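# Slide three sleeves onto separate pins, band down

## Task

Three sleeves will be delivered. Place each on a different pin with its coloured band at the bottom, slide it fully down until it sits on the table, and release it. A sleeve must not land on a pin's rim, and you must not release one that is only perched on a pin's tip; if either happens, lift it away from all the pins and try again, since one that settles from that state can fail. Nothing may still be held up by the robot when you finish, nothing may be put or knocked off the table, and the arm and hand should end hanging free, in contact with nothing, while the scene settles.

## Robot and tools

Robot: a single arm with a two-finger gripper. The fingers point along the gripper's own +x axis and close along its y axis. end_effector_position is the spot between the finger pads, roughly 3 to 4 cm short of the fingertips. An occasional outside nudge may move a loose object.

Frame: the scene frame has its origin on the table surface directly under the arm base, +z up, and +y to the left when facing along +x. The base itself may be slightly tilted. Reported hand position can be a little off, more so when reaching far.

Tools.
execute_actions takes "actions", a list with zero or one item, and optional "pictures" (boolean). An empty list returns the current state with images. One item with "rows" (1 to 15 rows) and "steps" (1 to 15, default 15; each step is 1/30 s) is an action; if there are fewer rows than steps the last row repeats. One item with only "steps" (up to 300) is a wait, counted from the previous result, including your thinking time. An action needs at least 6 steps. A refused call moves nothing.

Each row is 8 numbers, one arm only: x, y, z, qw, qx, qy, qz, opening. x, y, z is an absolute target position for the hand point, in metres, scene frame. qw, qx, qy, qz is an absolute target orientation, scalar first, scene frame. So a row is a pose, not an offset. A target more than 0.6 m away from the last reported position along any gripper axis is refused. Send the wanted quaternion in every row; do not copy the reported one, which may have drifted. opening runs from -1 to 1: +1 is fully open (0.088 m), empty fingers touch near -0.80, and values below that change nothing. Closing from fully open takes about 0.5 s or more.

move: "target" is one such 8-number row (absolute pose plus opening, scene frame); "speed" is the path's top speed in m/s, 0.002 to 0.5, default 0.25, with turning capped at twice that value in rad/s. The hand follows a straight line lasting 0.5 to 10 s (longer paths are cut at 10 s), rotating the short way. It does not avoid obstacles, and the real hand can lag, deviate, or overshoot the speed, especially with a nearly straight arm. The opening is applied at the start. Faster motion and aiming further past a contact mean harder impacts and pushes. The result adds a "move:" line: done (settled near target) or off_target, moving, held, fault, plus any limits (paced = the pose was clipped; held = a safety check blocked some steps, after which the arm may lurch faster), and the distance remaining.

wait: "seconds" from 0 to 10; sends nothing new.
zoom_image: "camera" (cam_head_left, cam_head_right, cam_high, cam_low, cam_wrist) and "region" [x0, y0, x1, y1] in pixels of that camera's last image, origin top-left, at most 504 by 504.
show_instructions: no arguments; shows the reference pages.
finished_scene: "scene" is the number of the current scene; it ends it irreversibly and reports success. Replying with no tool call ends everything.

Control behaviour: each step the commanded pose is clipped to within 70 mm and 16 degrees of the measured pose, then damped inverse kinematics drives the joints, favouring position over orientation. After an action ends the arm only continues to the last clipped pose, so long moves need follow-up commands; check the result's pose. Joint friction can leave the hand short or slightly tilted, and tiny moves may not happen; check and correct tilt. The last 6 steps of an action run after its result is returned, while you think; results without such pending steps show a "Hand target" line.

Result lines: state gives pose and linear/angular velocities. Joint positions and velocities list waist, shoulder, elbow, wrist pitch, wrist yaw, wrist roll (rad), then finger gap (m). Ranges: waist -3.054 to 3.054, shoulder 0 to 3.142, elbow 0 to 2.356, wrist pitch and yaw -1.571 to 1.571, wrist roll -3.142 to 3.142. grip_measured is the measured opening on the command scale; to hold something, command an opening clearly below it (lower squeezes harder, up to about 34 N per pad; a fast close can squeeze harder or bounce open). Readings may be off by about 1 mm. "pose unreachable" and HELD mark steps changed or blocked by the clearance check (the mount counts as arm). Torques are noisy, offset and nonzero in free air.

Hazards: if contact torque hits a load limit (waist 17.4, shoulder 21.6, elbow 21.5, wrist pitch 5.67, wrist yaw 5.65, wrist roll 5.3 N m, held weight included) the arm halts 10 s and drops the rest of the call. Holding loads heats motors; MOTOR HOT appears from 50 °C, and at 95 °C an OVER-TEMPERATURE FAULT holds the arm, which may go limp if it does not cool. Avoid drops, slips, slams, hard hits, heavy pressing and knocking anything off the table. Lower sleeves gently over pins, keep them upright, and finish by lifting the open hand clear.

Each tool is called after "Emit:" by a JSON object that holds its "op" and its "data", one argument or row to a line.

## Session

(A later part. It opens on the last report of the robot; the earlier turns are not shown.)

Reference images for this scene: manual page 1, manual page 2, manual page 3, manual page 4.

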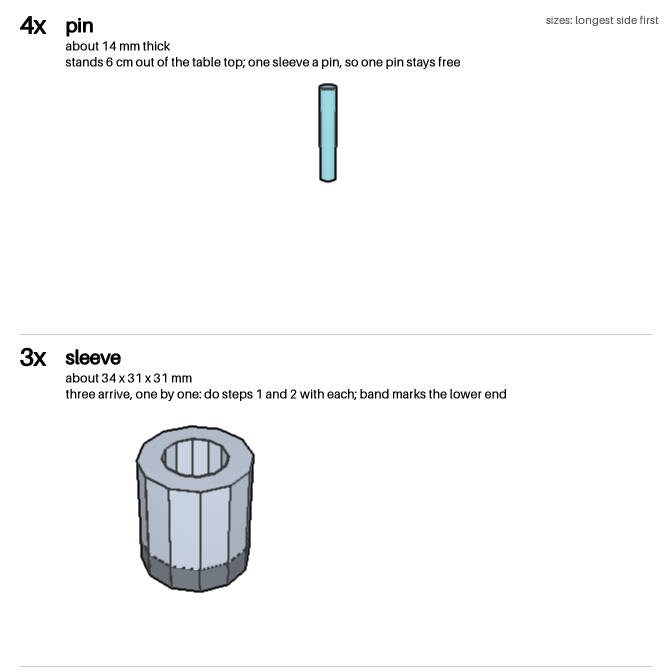

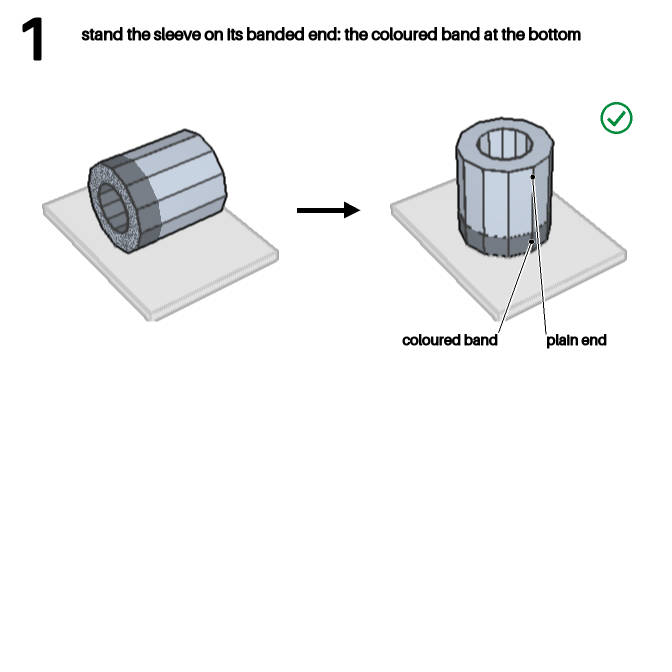

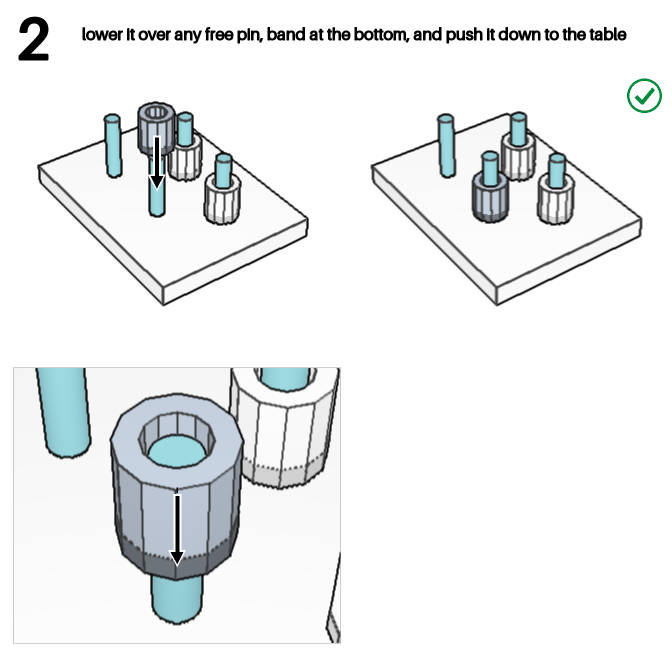

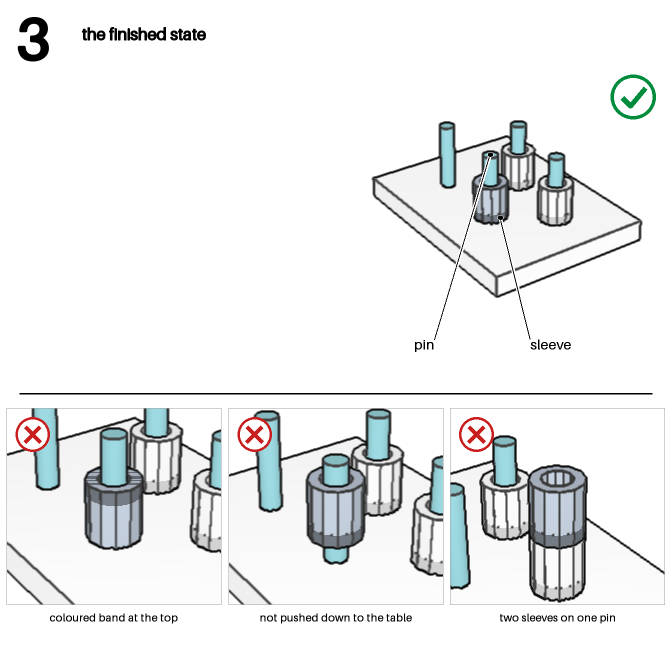

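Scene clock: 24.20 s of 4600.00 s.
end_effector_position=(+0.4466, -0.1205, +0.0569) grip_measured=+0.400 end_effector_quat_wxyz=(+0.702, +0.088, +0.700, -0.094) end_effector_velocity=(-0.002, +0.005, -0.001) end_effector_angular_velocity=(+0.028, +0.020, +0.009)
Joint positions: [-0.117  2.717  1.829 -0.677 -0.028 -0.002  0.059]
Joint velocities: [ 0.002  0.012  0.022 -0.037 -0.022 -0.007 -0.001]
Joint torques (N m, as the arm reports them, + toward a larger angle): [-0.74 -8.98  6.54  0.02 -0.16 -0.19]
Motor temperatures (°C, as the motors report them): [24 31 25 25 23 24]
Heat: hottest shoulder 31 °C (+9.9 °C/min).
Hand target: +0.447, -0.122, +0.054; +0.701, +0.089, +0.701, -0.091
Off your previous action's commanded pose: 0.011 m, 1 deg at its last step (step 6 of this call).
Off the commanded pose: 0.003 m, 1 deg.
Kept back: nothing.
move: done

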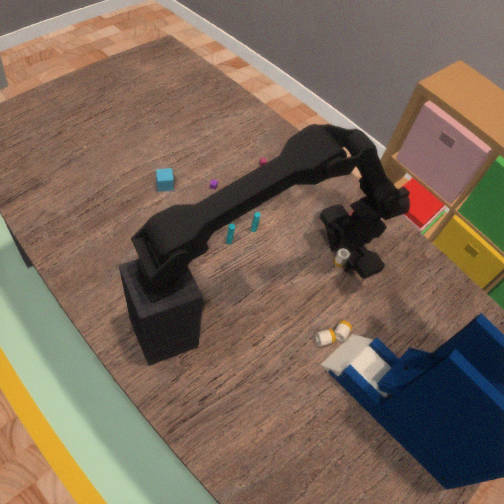

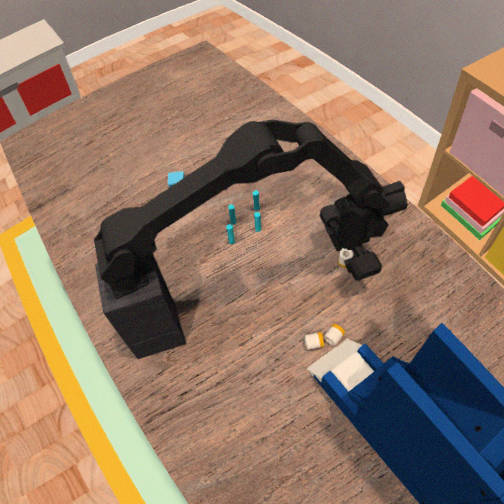

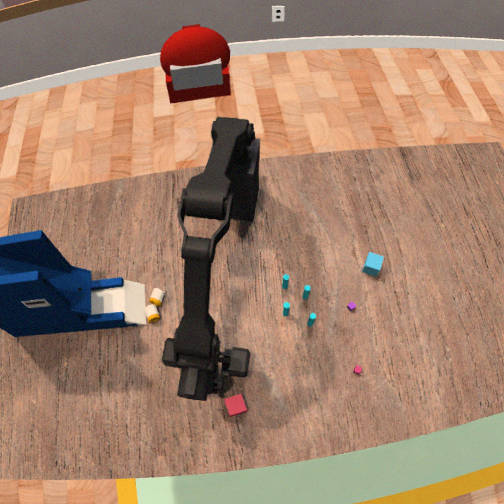

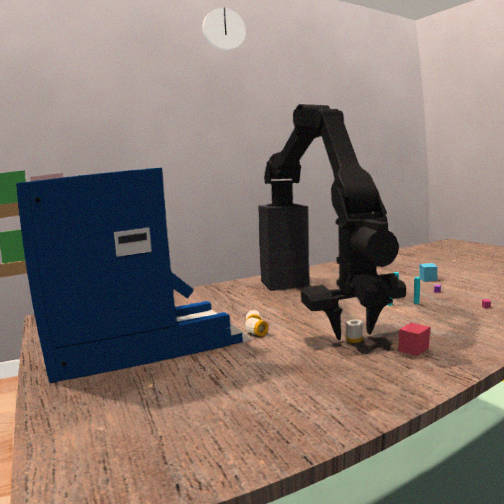

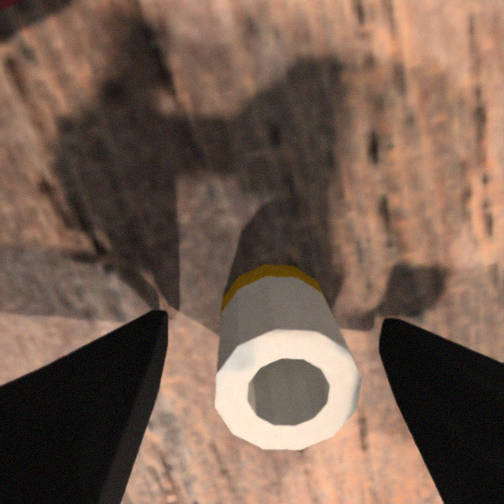

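Emit:
{"op": "move", "data": {
  "target": [0.444,-0.121,0.054,0.701,0.0923,0.701,-0.0923,-0.45]
}}

Emit:
{"op": "move", "data": {
  "target": [0.43,-0.07,0.14,0.66,0.25,0.66,-0.25,-0.45],
  "speed": 0.3
}}

Emit:
{"op": "move", "data": {
  "target": [0.371,0.137,0.132,0.5964,0.3799,0.5964,-0.3799,-0.45],
  "speed": 0.25
}}

Emit:
{"op": "move", "data": {
  "target": [0.374,0.138,0.118,0.5964,0.3799,0.5964,-0.3799,-0.45],
  "speed": 0.04
}}

Emit:
{"op": "zoom_image", "data": {
  "camera": "cam_low",
  "region": [365,235,455,315]
}}

Emit:
{"op": "zoom_image", "data": {
  "camera": "cam_head_right",
  "region": [215,165,295,245]
}}

Scene clock: 25.37 s of 4600.00 s.
end_effector_position=(+0.4472, -0.1209, +0.0565) grip_measured=-0.191 end_effector_quat_wxyz=(+0.703, +0.089, +0.699, -0.094) end_effector_velocity=(-0.002, -0.004, -0.000) end_effector_angular_velocity=(-0.008, -0.001, +0.015)
Joint positions: [-0.117  2.719  1.829 -0.674 -0.029 -0.003  0.03 ]
Joint velocities: [-0.007 -0.002 -0.007  0.007  0.007 -0.022 -0.   ]
Joint torques (N m, as the arm reports them, + toward a larger angle): [-0.74 -9.9   4.65  0.48 -0.17 -0.03]
Motor temperatures (°C, as the motors report them): [24 31 25 25 23 24]
Heat: hottest shoulder 31 °C (+9.5 °C/min).
Hand target: +0.444, -0.121, +0.054; +0.701, +0.092, +0.701, -0.092
Off the commanded pose: 0.004 m, 1 deg.
Kept back: nothing.
move: done

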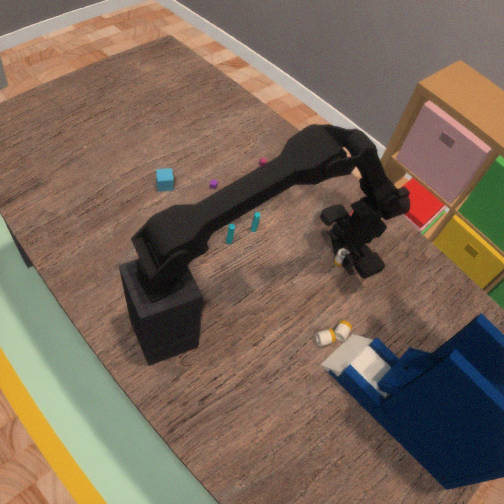

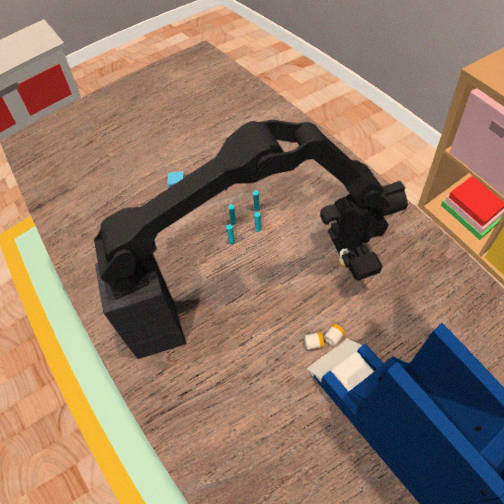

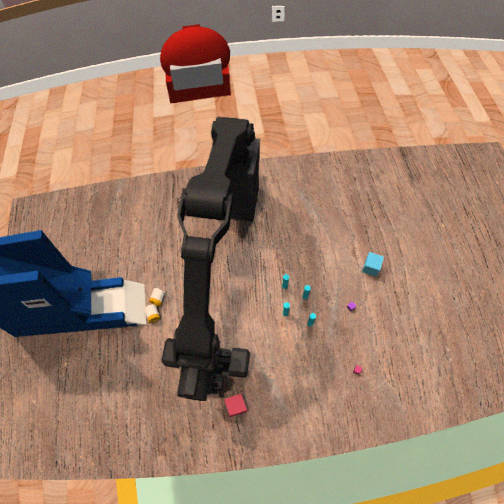

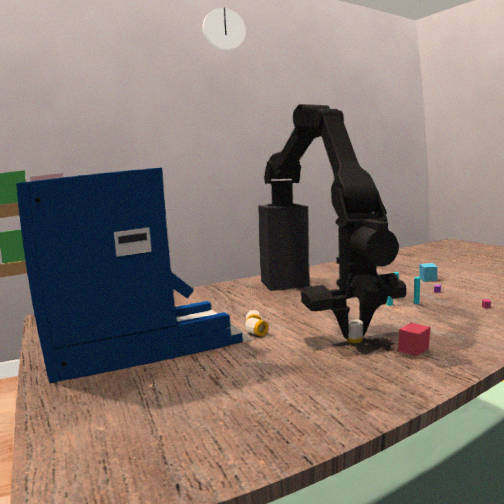

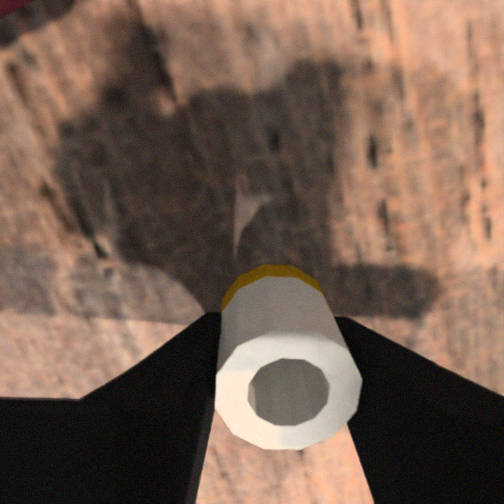

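Scene clock: 26.77 s of 4600.00 s.
end_effector_position=(+0.4286, -0.0720, +0.1334) grip_measured=-0.191 end_effector_quat_wxyz=(+0.659, +0.247, +0.665, -0.251) end_effector_velocity=(-0.001, -0.002, +0.003) end_effector_angular_velocity=(-0.007, +0.004, -0.010)
Joint positions: [-0.027  2.447  1.644 -0.773 -0.031  0.549  0.03 ]
Joint velocities: [-0.002 -0.007 -0.002 -0.007  0.007  0.007 -0.   ]
Joint torques (N m, as the arm reports them, + toward a larger angle): [ -0.14 -11.17   4.99   0.02  -0.09   0.17]
Motor temperatures (°C, as the motors report them): [24 32 25 25 23 24]
Heat: hottest shoulder 32 °C (+11.2 °C/min).
Hand target: +0.429, -0.070, +0.140; +0.661, +0.251, +0.661, -0.250
Off the commanded pose: 0.007 m, 1 deg.
Kept back: nothing.
move: done

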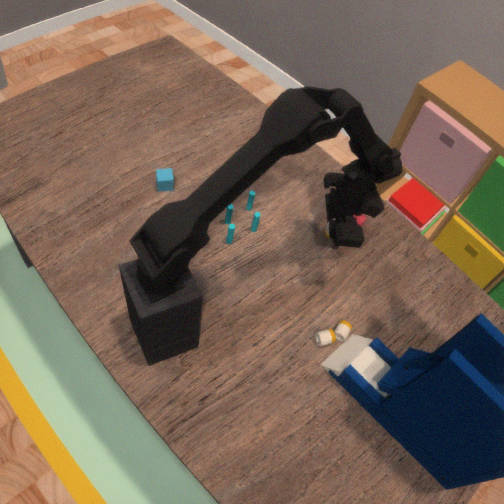

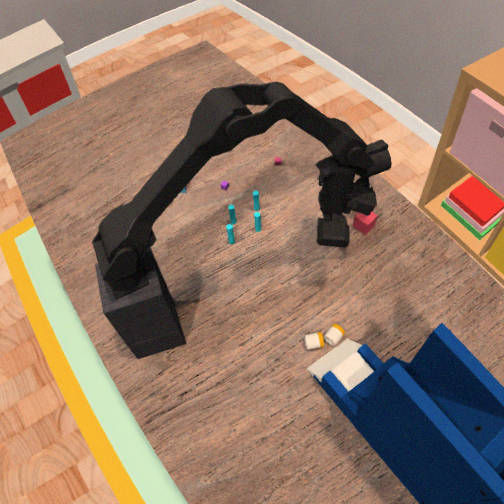

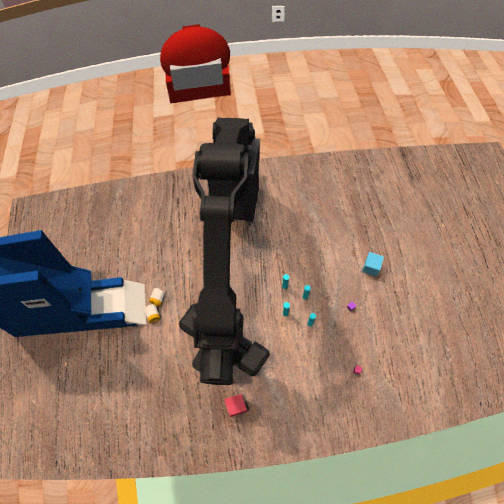

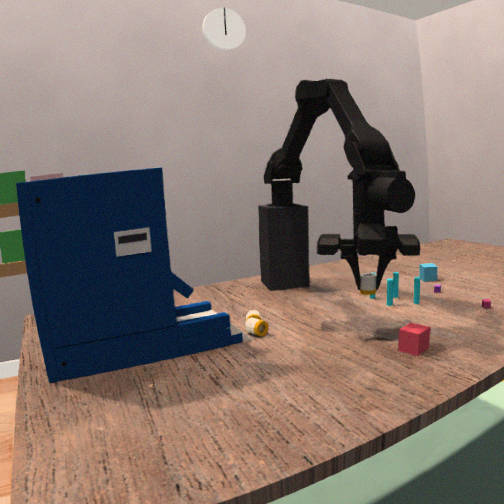

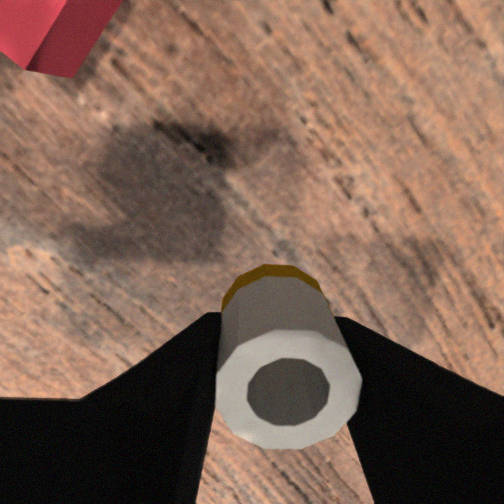

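Scene clock: 28.27 s of 4600.00 s.
end_effector_position=(+0.3690, +0.1361, +0.1267) grip_measured=-0.191 end_effector_quat_wxyz=(+0.593, +0.377, +0.601, -0.380) end_effector_velocity=(+0.000, +0.002, +0.000) end_effector_angular_velocity=(+0.009, -0.004, -0.005)
Joint positions: [ 0.49   2.313  1.381 -0.629 -0.035  1.476  0.03 ]
Joint velocities: [ 0.002 -0.002 -0.002  0.007 -0.007  0.007 -0.   ]
Joint torques (N m, as the arm reports them, + toward a larger angle): [-0.02 -9.98  4.76  0.32  0.22  0.18]
Motor temperatures (°C, as the motors report them): [24 32 25 25 23 24]
Heat: hottest shoulder 32 °C (+10.6 °C/min).
Hand target: +0.370, +0.137, +0.132; +0.597, +0.381, +0.596, -0.379
Off the commanded pose: 0.006 m, 1 deg.
Kept back: nothing.
move: done

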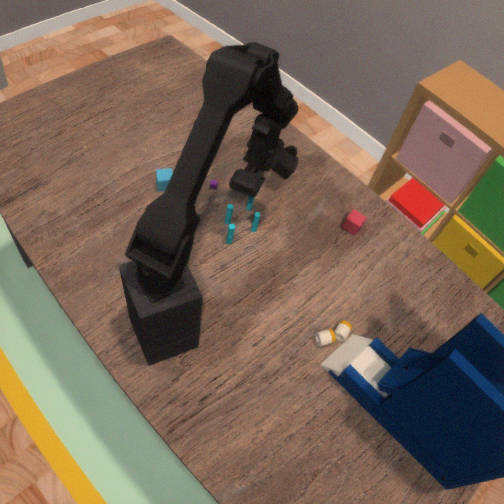

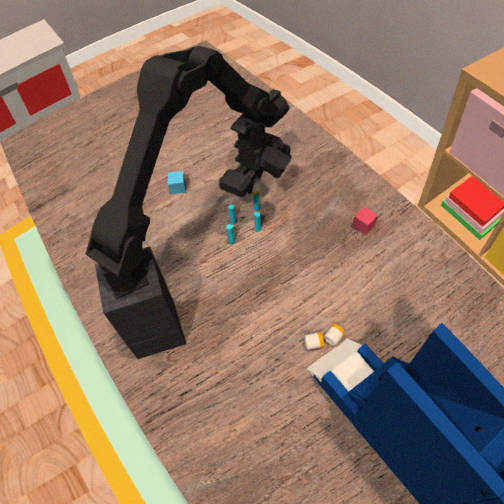

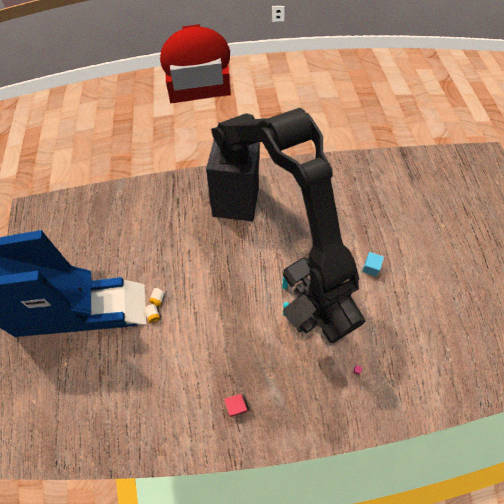

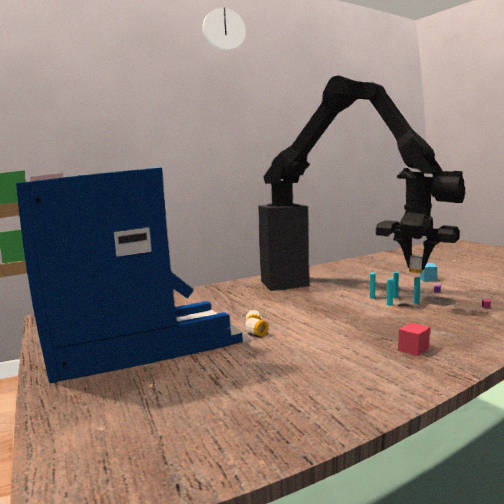

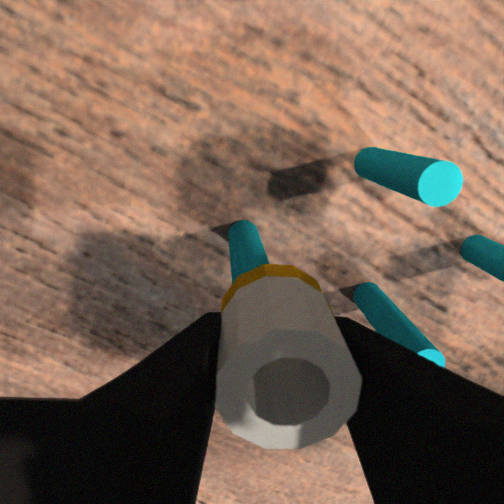

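Scene clock: 29.00 s of 4600.00 s.
end_effector_position=(+0.3713, +0.1365, +0.1196) grip_measured=-0.191 end_effector_quat_wxyz=(+0.594, +0.379, +0.600, -0.379) end_effector_velocity=(+0.005, -0.000, +0.002) end_effector_angular_velocity=(-0.001, -0.019, +0.005)
Joint positions: [ 0.49   2.334  1.385 -0.606 -0.034  1.477  0.03 ]
Joint velocities: [-0.002 -0.002  0.007  0.007  0.007 -0.007 -0.   ]
Joint torques (N m, as the arm reports them, + toward a larger angle): [ 0.01 -7.58  6.27  0.34  0.22  0.18]
Motor temperatures (°C, as the motors report them): [24 32 25 25 23 24]
Heat: hottest shoulder 32 °C (+10.3 °C/min).
Hand target: +0.374, +0.138, +0.118; +0.596, +0.380, +0.596, -0.380
Off the commanded pose: 0.003 m, 0 deg.
Kept back: nothing.
move: done

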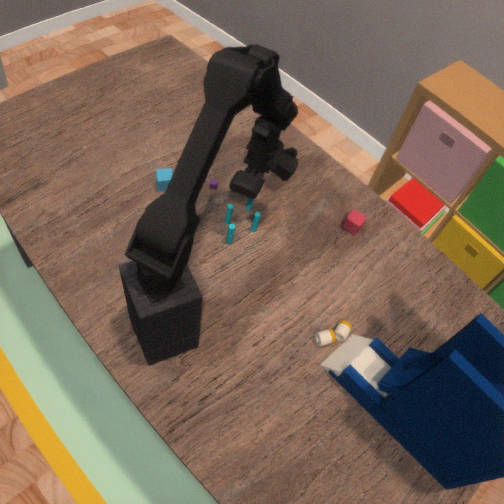

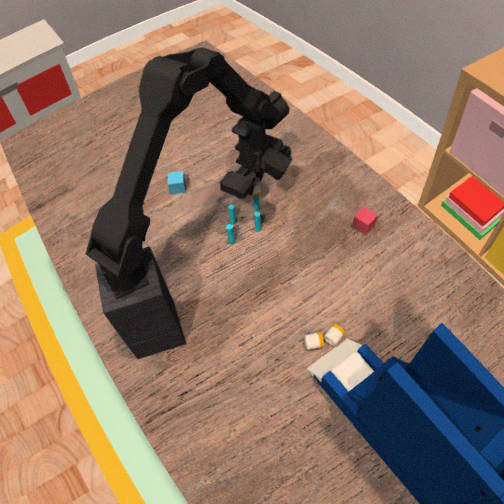

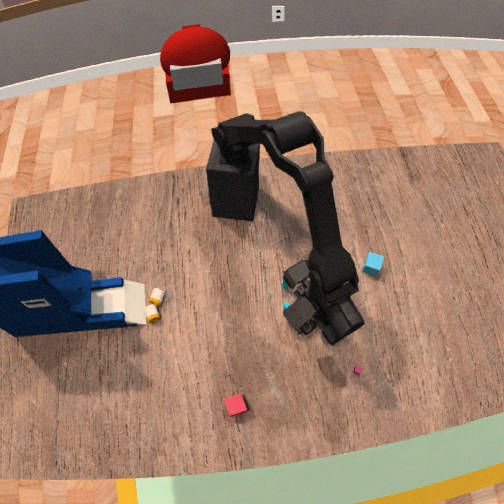

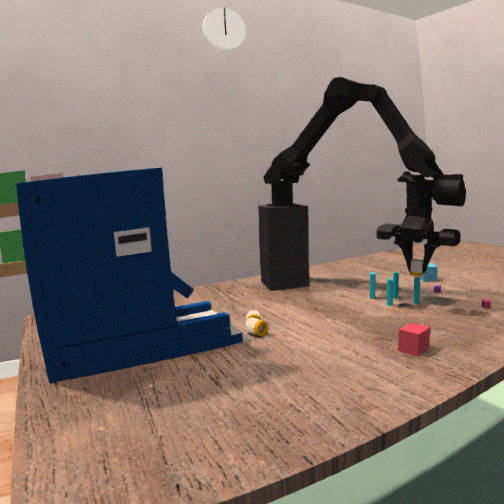

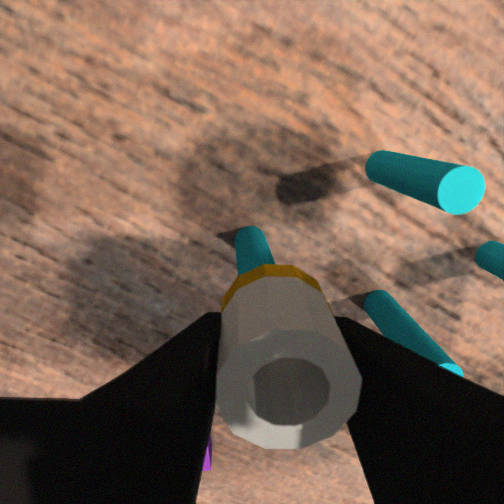

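Region (365, 235, 455, 315) of cam_low's 504x504 image, scaled by 5.600, with more detail than that image has.

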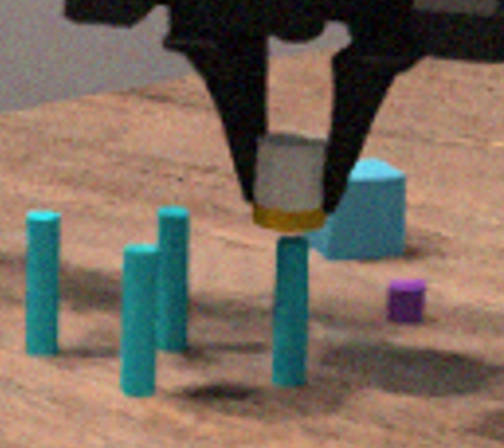

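Region (215, 165, 295, 245) of cam_head_right's 504x504 image, scaled by 6.300, with more detail than that image has.

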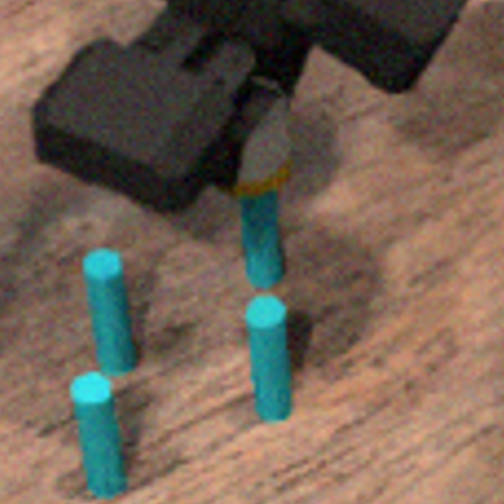

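Emit:
{"op": "execute_actions", "data": {
  "actions": [
    {"rows":[[0.3755,0.138,0.118,0.5964,0.3799,0.5964,-0.3799,-0.45],[0.3767,0.138,0.118,0.5964,0.3799,0.5964,-0.3799,-0.45],[0.3767,0.138,0.117,0.5964,0.3799,0.5964,-0.3799,-0.45],[0.3767,0.138,0.116,0.5964,0.3799,0.5964,-0.3799,-0.45],[0.3767,0.138,0.115,0.5964,0.3799,0.5964,-0.3799,-0.45],[0.3767,0.138,0.114,0.5964,0.3799,0.5964,-0.3799,-0.45],[0.3767,0.138,0.113,0.5964,0.3799,0.5964,-0.3799,-0.45],[0.3767,0.138,0.112,0.5964,0.3799,0.5964,-0.3799,-0.45],[0.3767,0.138,0.111,0.5964,0.3799,0.5964,-0.3799,-0.45],[0.3767,0.138,0.110,0.5964,0.3799,0.5964,-0.3799,-0.45],[0.3767,0.138,0.109,0.5964,0.3799,0.5964,-0.3799,-0.45],[0.3767,0.138,0.108,0.5964,0.3799,0.5964,-0.3799,-0.45],[0.3767,0.138,0.107,0.5964,0.3799,0.5964,-0.3799,-0.45],[0.3767,0.138,0.106,0.5964,0.3799,0.5964,-0.3799,-0.45],[0.3767,0.138,0.105,0.5964,0.3799,0.5964,-0.3799,-0.45]],"steps":15}
  ]
}}

Emit:
{"op": "execute_actions", "data": {
  "actions": [
    {"steps":12}
  ],
  "pictures": true
}}

Emit:
{"op": "zoom_image", "data": {
  "camera": "cam_low",
  "region": [365,235,455,315]
}}

Emit:
{"op": "zoom_image", "data": {
  "camera": "cam_head_right",
  "region": [215,165,295,245]
}}

Scene clock: 29.87 s of 4600.00 s.
end_effector_position=(+0.3746, +0.1375, +0.1164) grip_measured=-0.191 end_effector_quat_wxyz=(+0.595, +0.380, +0.599, -0.378) end_effector_velocity=(-0.002, +0.001, -0.027) end_effector_angular_velocity=(+0.015, +0.023, -0.010)
Joint positions: [ 0.49   2.349  1.399 -0.601 -0.034  1.477  0.03 ]
Joint velocities: [-0.002  0.076  0.007  0.051 -0.022  0.007 -0.   ]
Joint torques (N m, as the arm reports them, + toward a larger angle): [-0.13 -7.48  6.19  0.32  0.22  0.13]
Motor temperatures (°C, as the motors report them): [24 32 25 25 23 24]
Heat: hottest shoulder 32 °C (+10.0 °C/min).
Steps of this call (steps 1 to 17: nothing new was sent; steps 18 to 26: the first 9 steps of this action). Readings (end_effector_position):
18: (+0.3721, +0.1367, +0.1198)
19: (+0.3726, +0.1369, +0.1197)
21: (+0.3738, +0.1373, +0.1193)
25: (+0.3746, +0.1375, +0.1174)
26: the state above

Scene clock: 30.27 s of 4600.00 s.
end_effector_position=(+0.3742, +0.1371, +0.1071) grip_measured=-0.191 end_effector_quat_wxyz=(+0.595, +0.379, +0.599, -0.379) end_effector_velocity=(-0.001, -0.000, -0.003) end_effector_angular_velocity=(+0.006, +0.005, +0.005)
Joint positions: [ 0.49   2.374  1.399 -0.579 -0.034  1.477  0.03 ]
Joint velocities: [-0.002  0.007 -0.002  0.007 -0.007 -0.007 -0.   ]
Joint torques (N m, as the arm reports them, + toward a larger angle): [-0.11 -7.72  6.14  0.35  0.21  0.13]
Motor temperatures (°C, as the motors report them): [24 32 25 25 23 24]
Heat: hottest shoulder 32 °C (+9.9 °C/min).
Hand target: +0.377, +0.138, +0.105; +0.596, +0.380, +0.596, -0.380
Off the commanded pose: 0.003 m, 0 deg.
Kept back: nothing.
Steps of this call (steps 1 to 6: the last 6 steps of your previous action; steps 7 to 12: nothing new was sent). Readings (end_effector_position):
1: (+0.3746, +0.1375, +0.1154)
2: (+0.3745, +0.1374, +0.1144)
4: (+0.3744, +0.1373, +0.1123)
8: (+0.3744, +0.1372, +0.1085)
12: the state above

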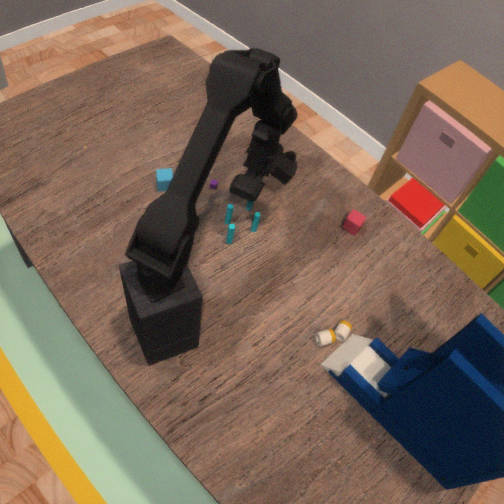

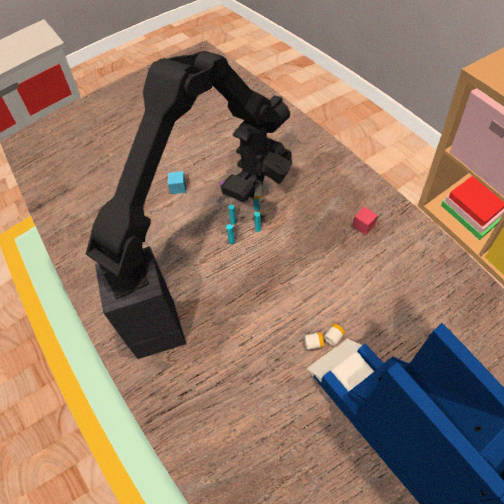

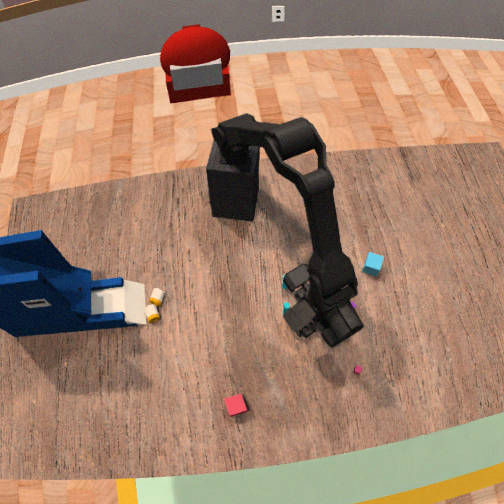

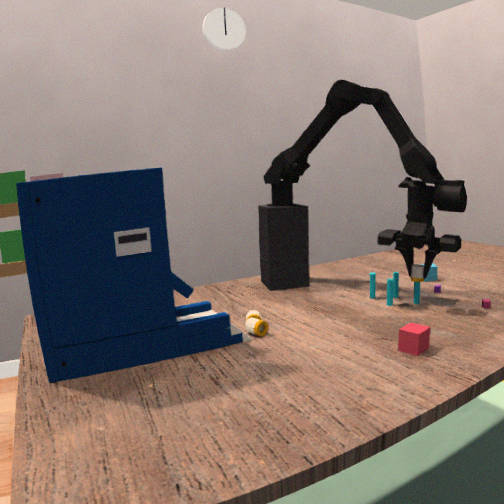

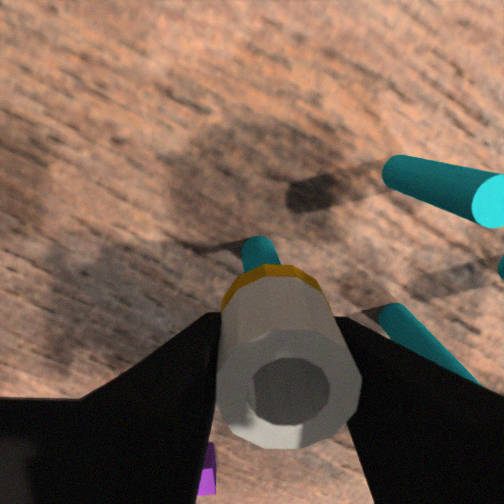

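Region (365, 235, 455, 315) of cam_low's 504x504 image, scaled by 5.600, with more detail than that image has.

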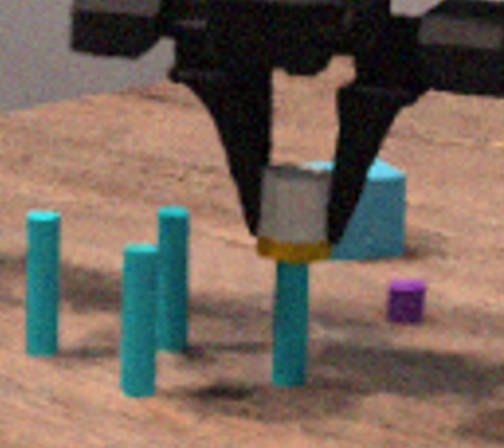

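Region (215, 165, 295, 245) of cam_head_right's 504x504 image, scaled by 6.300, with more detail than that image has.

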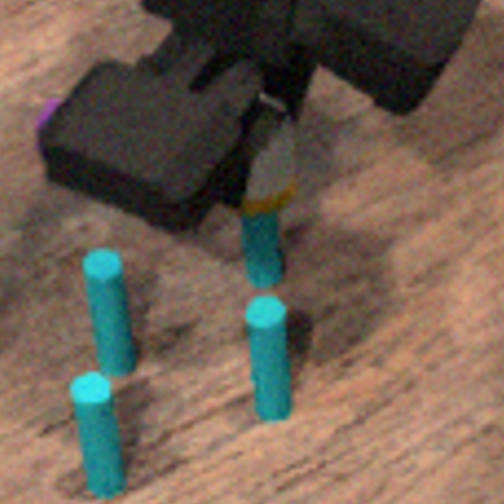

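Emit:
{"op": "move", "data": {
  "target": [0.377,0.138,0.048,0.5964,0.3799,0.5964,-0.3799,-0.45],
  "speed": 0.05
}}

Emit:
{"op": "zoom_image", "data": {
  "camera": "cam_low",
  "region": [365,235,455,315]
}}

Scene clock: 32.00 s of 4600.00 s.
end_effector_position=(+0.3759, +0.1367, +0.0526) grip_measured=-0.191 end_effector_quat_wxyz=(+0.595, +0.380, +0.598, -0.379) end_effector_velocity=(-0.006, -0.002, -0.001) end_effector_angular_velocity=(+0.001, +0.018, +0.004)
Joint positions: [ 0.492  2.528  1.421 -0.445 -0.032  1.48   0.03 ]
Joint velocities: [-0.002 -0.002 -0.012 -0.007 -0.007 -0.007 -0.   ]
Joint torques (N m, as the arm reports them, + toward a larger angle): [ 0.03 -7.24  5.78  0.72  0.17  0.18]
Motor temperatures (°C, as the motors report them): [24 33 25 25 23 24]
Heat: hottest shoulder 33 °C (+11.2 °C/min).
Hand target: +0.377, +0.138, +0.048; +0.596, +0.380, +0.596, -0.380
Off the commanded pose: 0.005 m, 0 deg.
Kept back: nothing.
move: done

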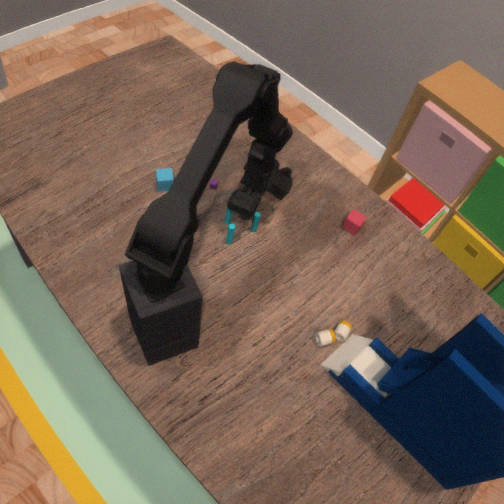

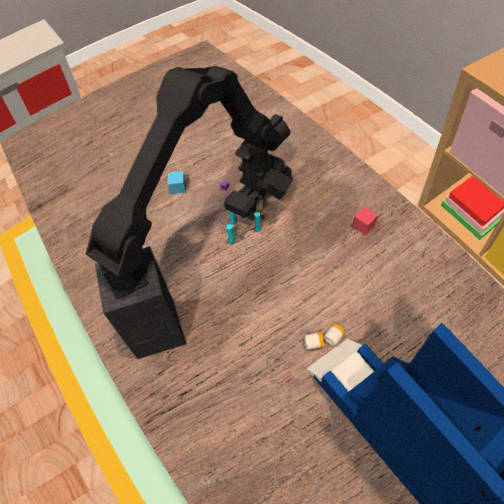

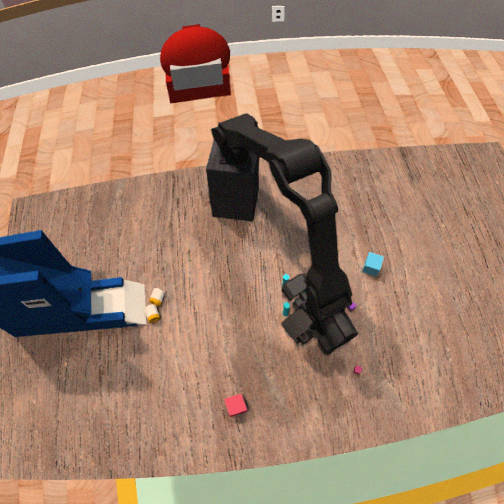

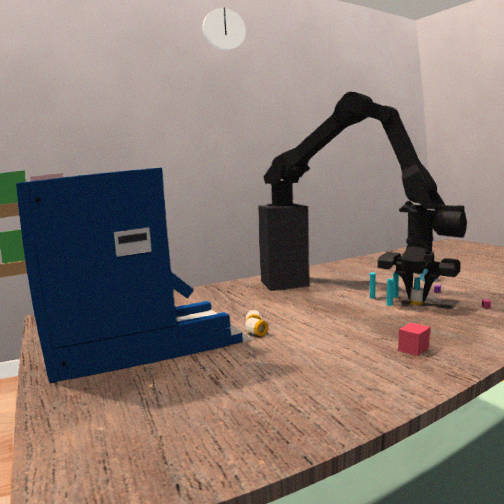

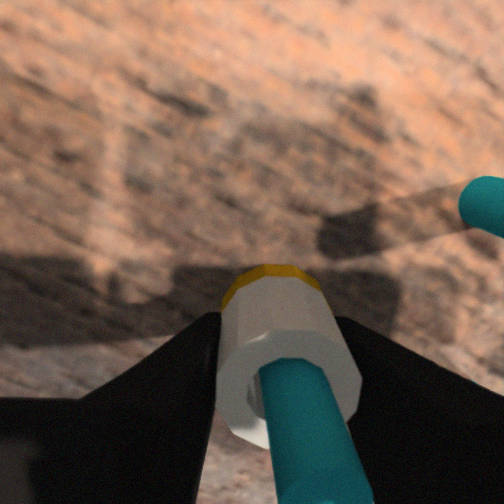

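Region (365, 235, 455, 315) of cam_low's 504x504 image, scaled by 5.600, with more detail than that image has.

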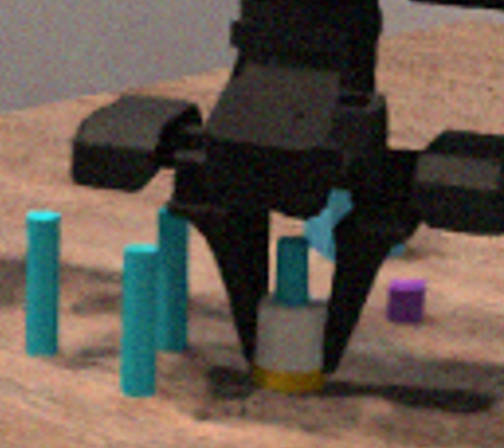

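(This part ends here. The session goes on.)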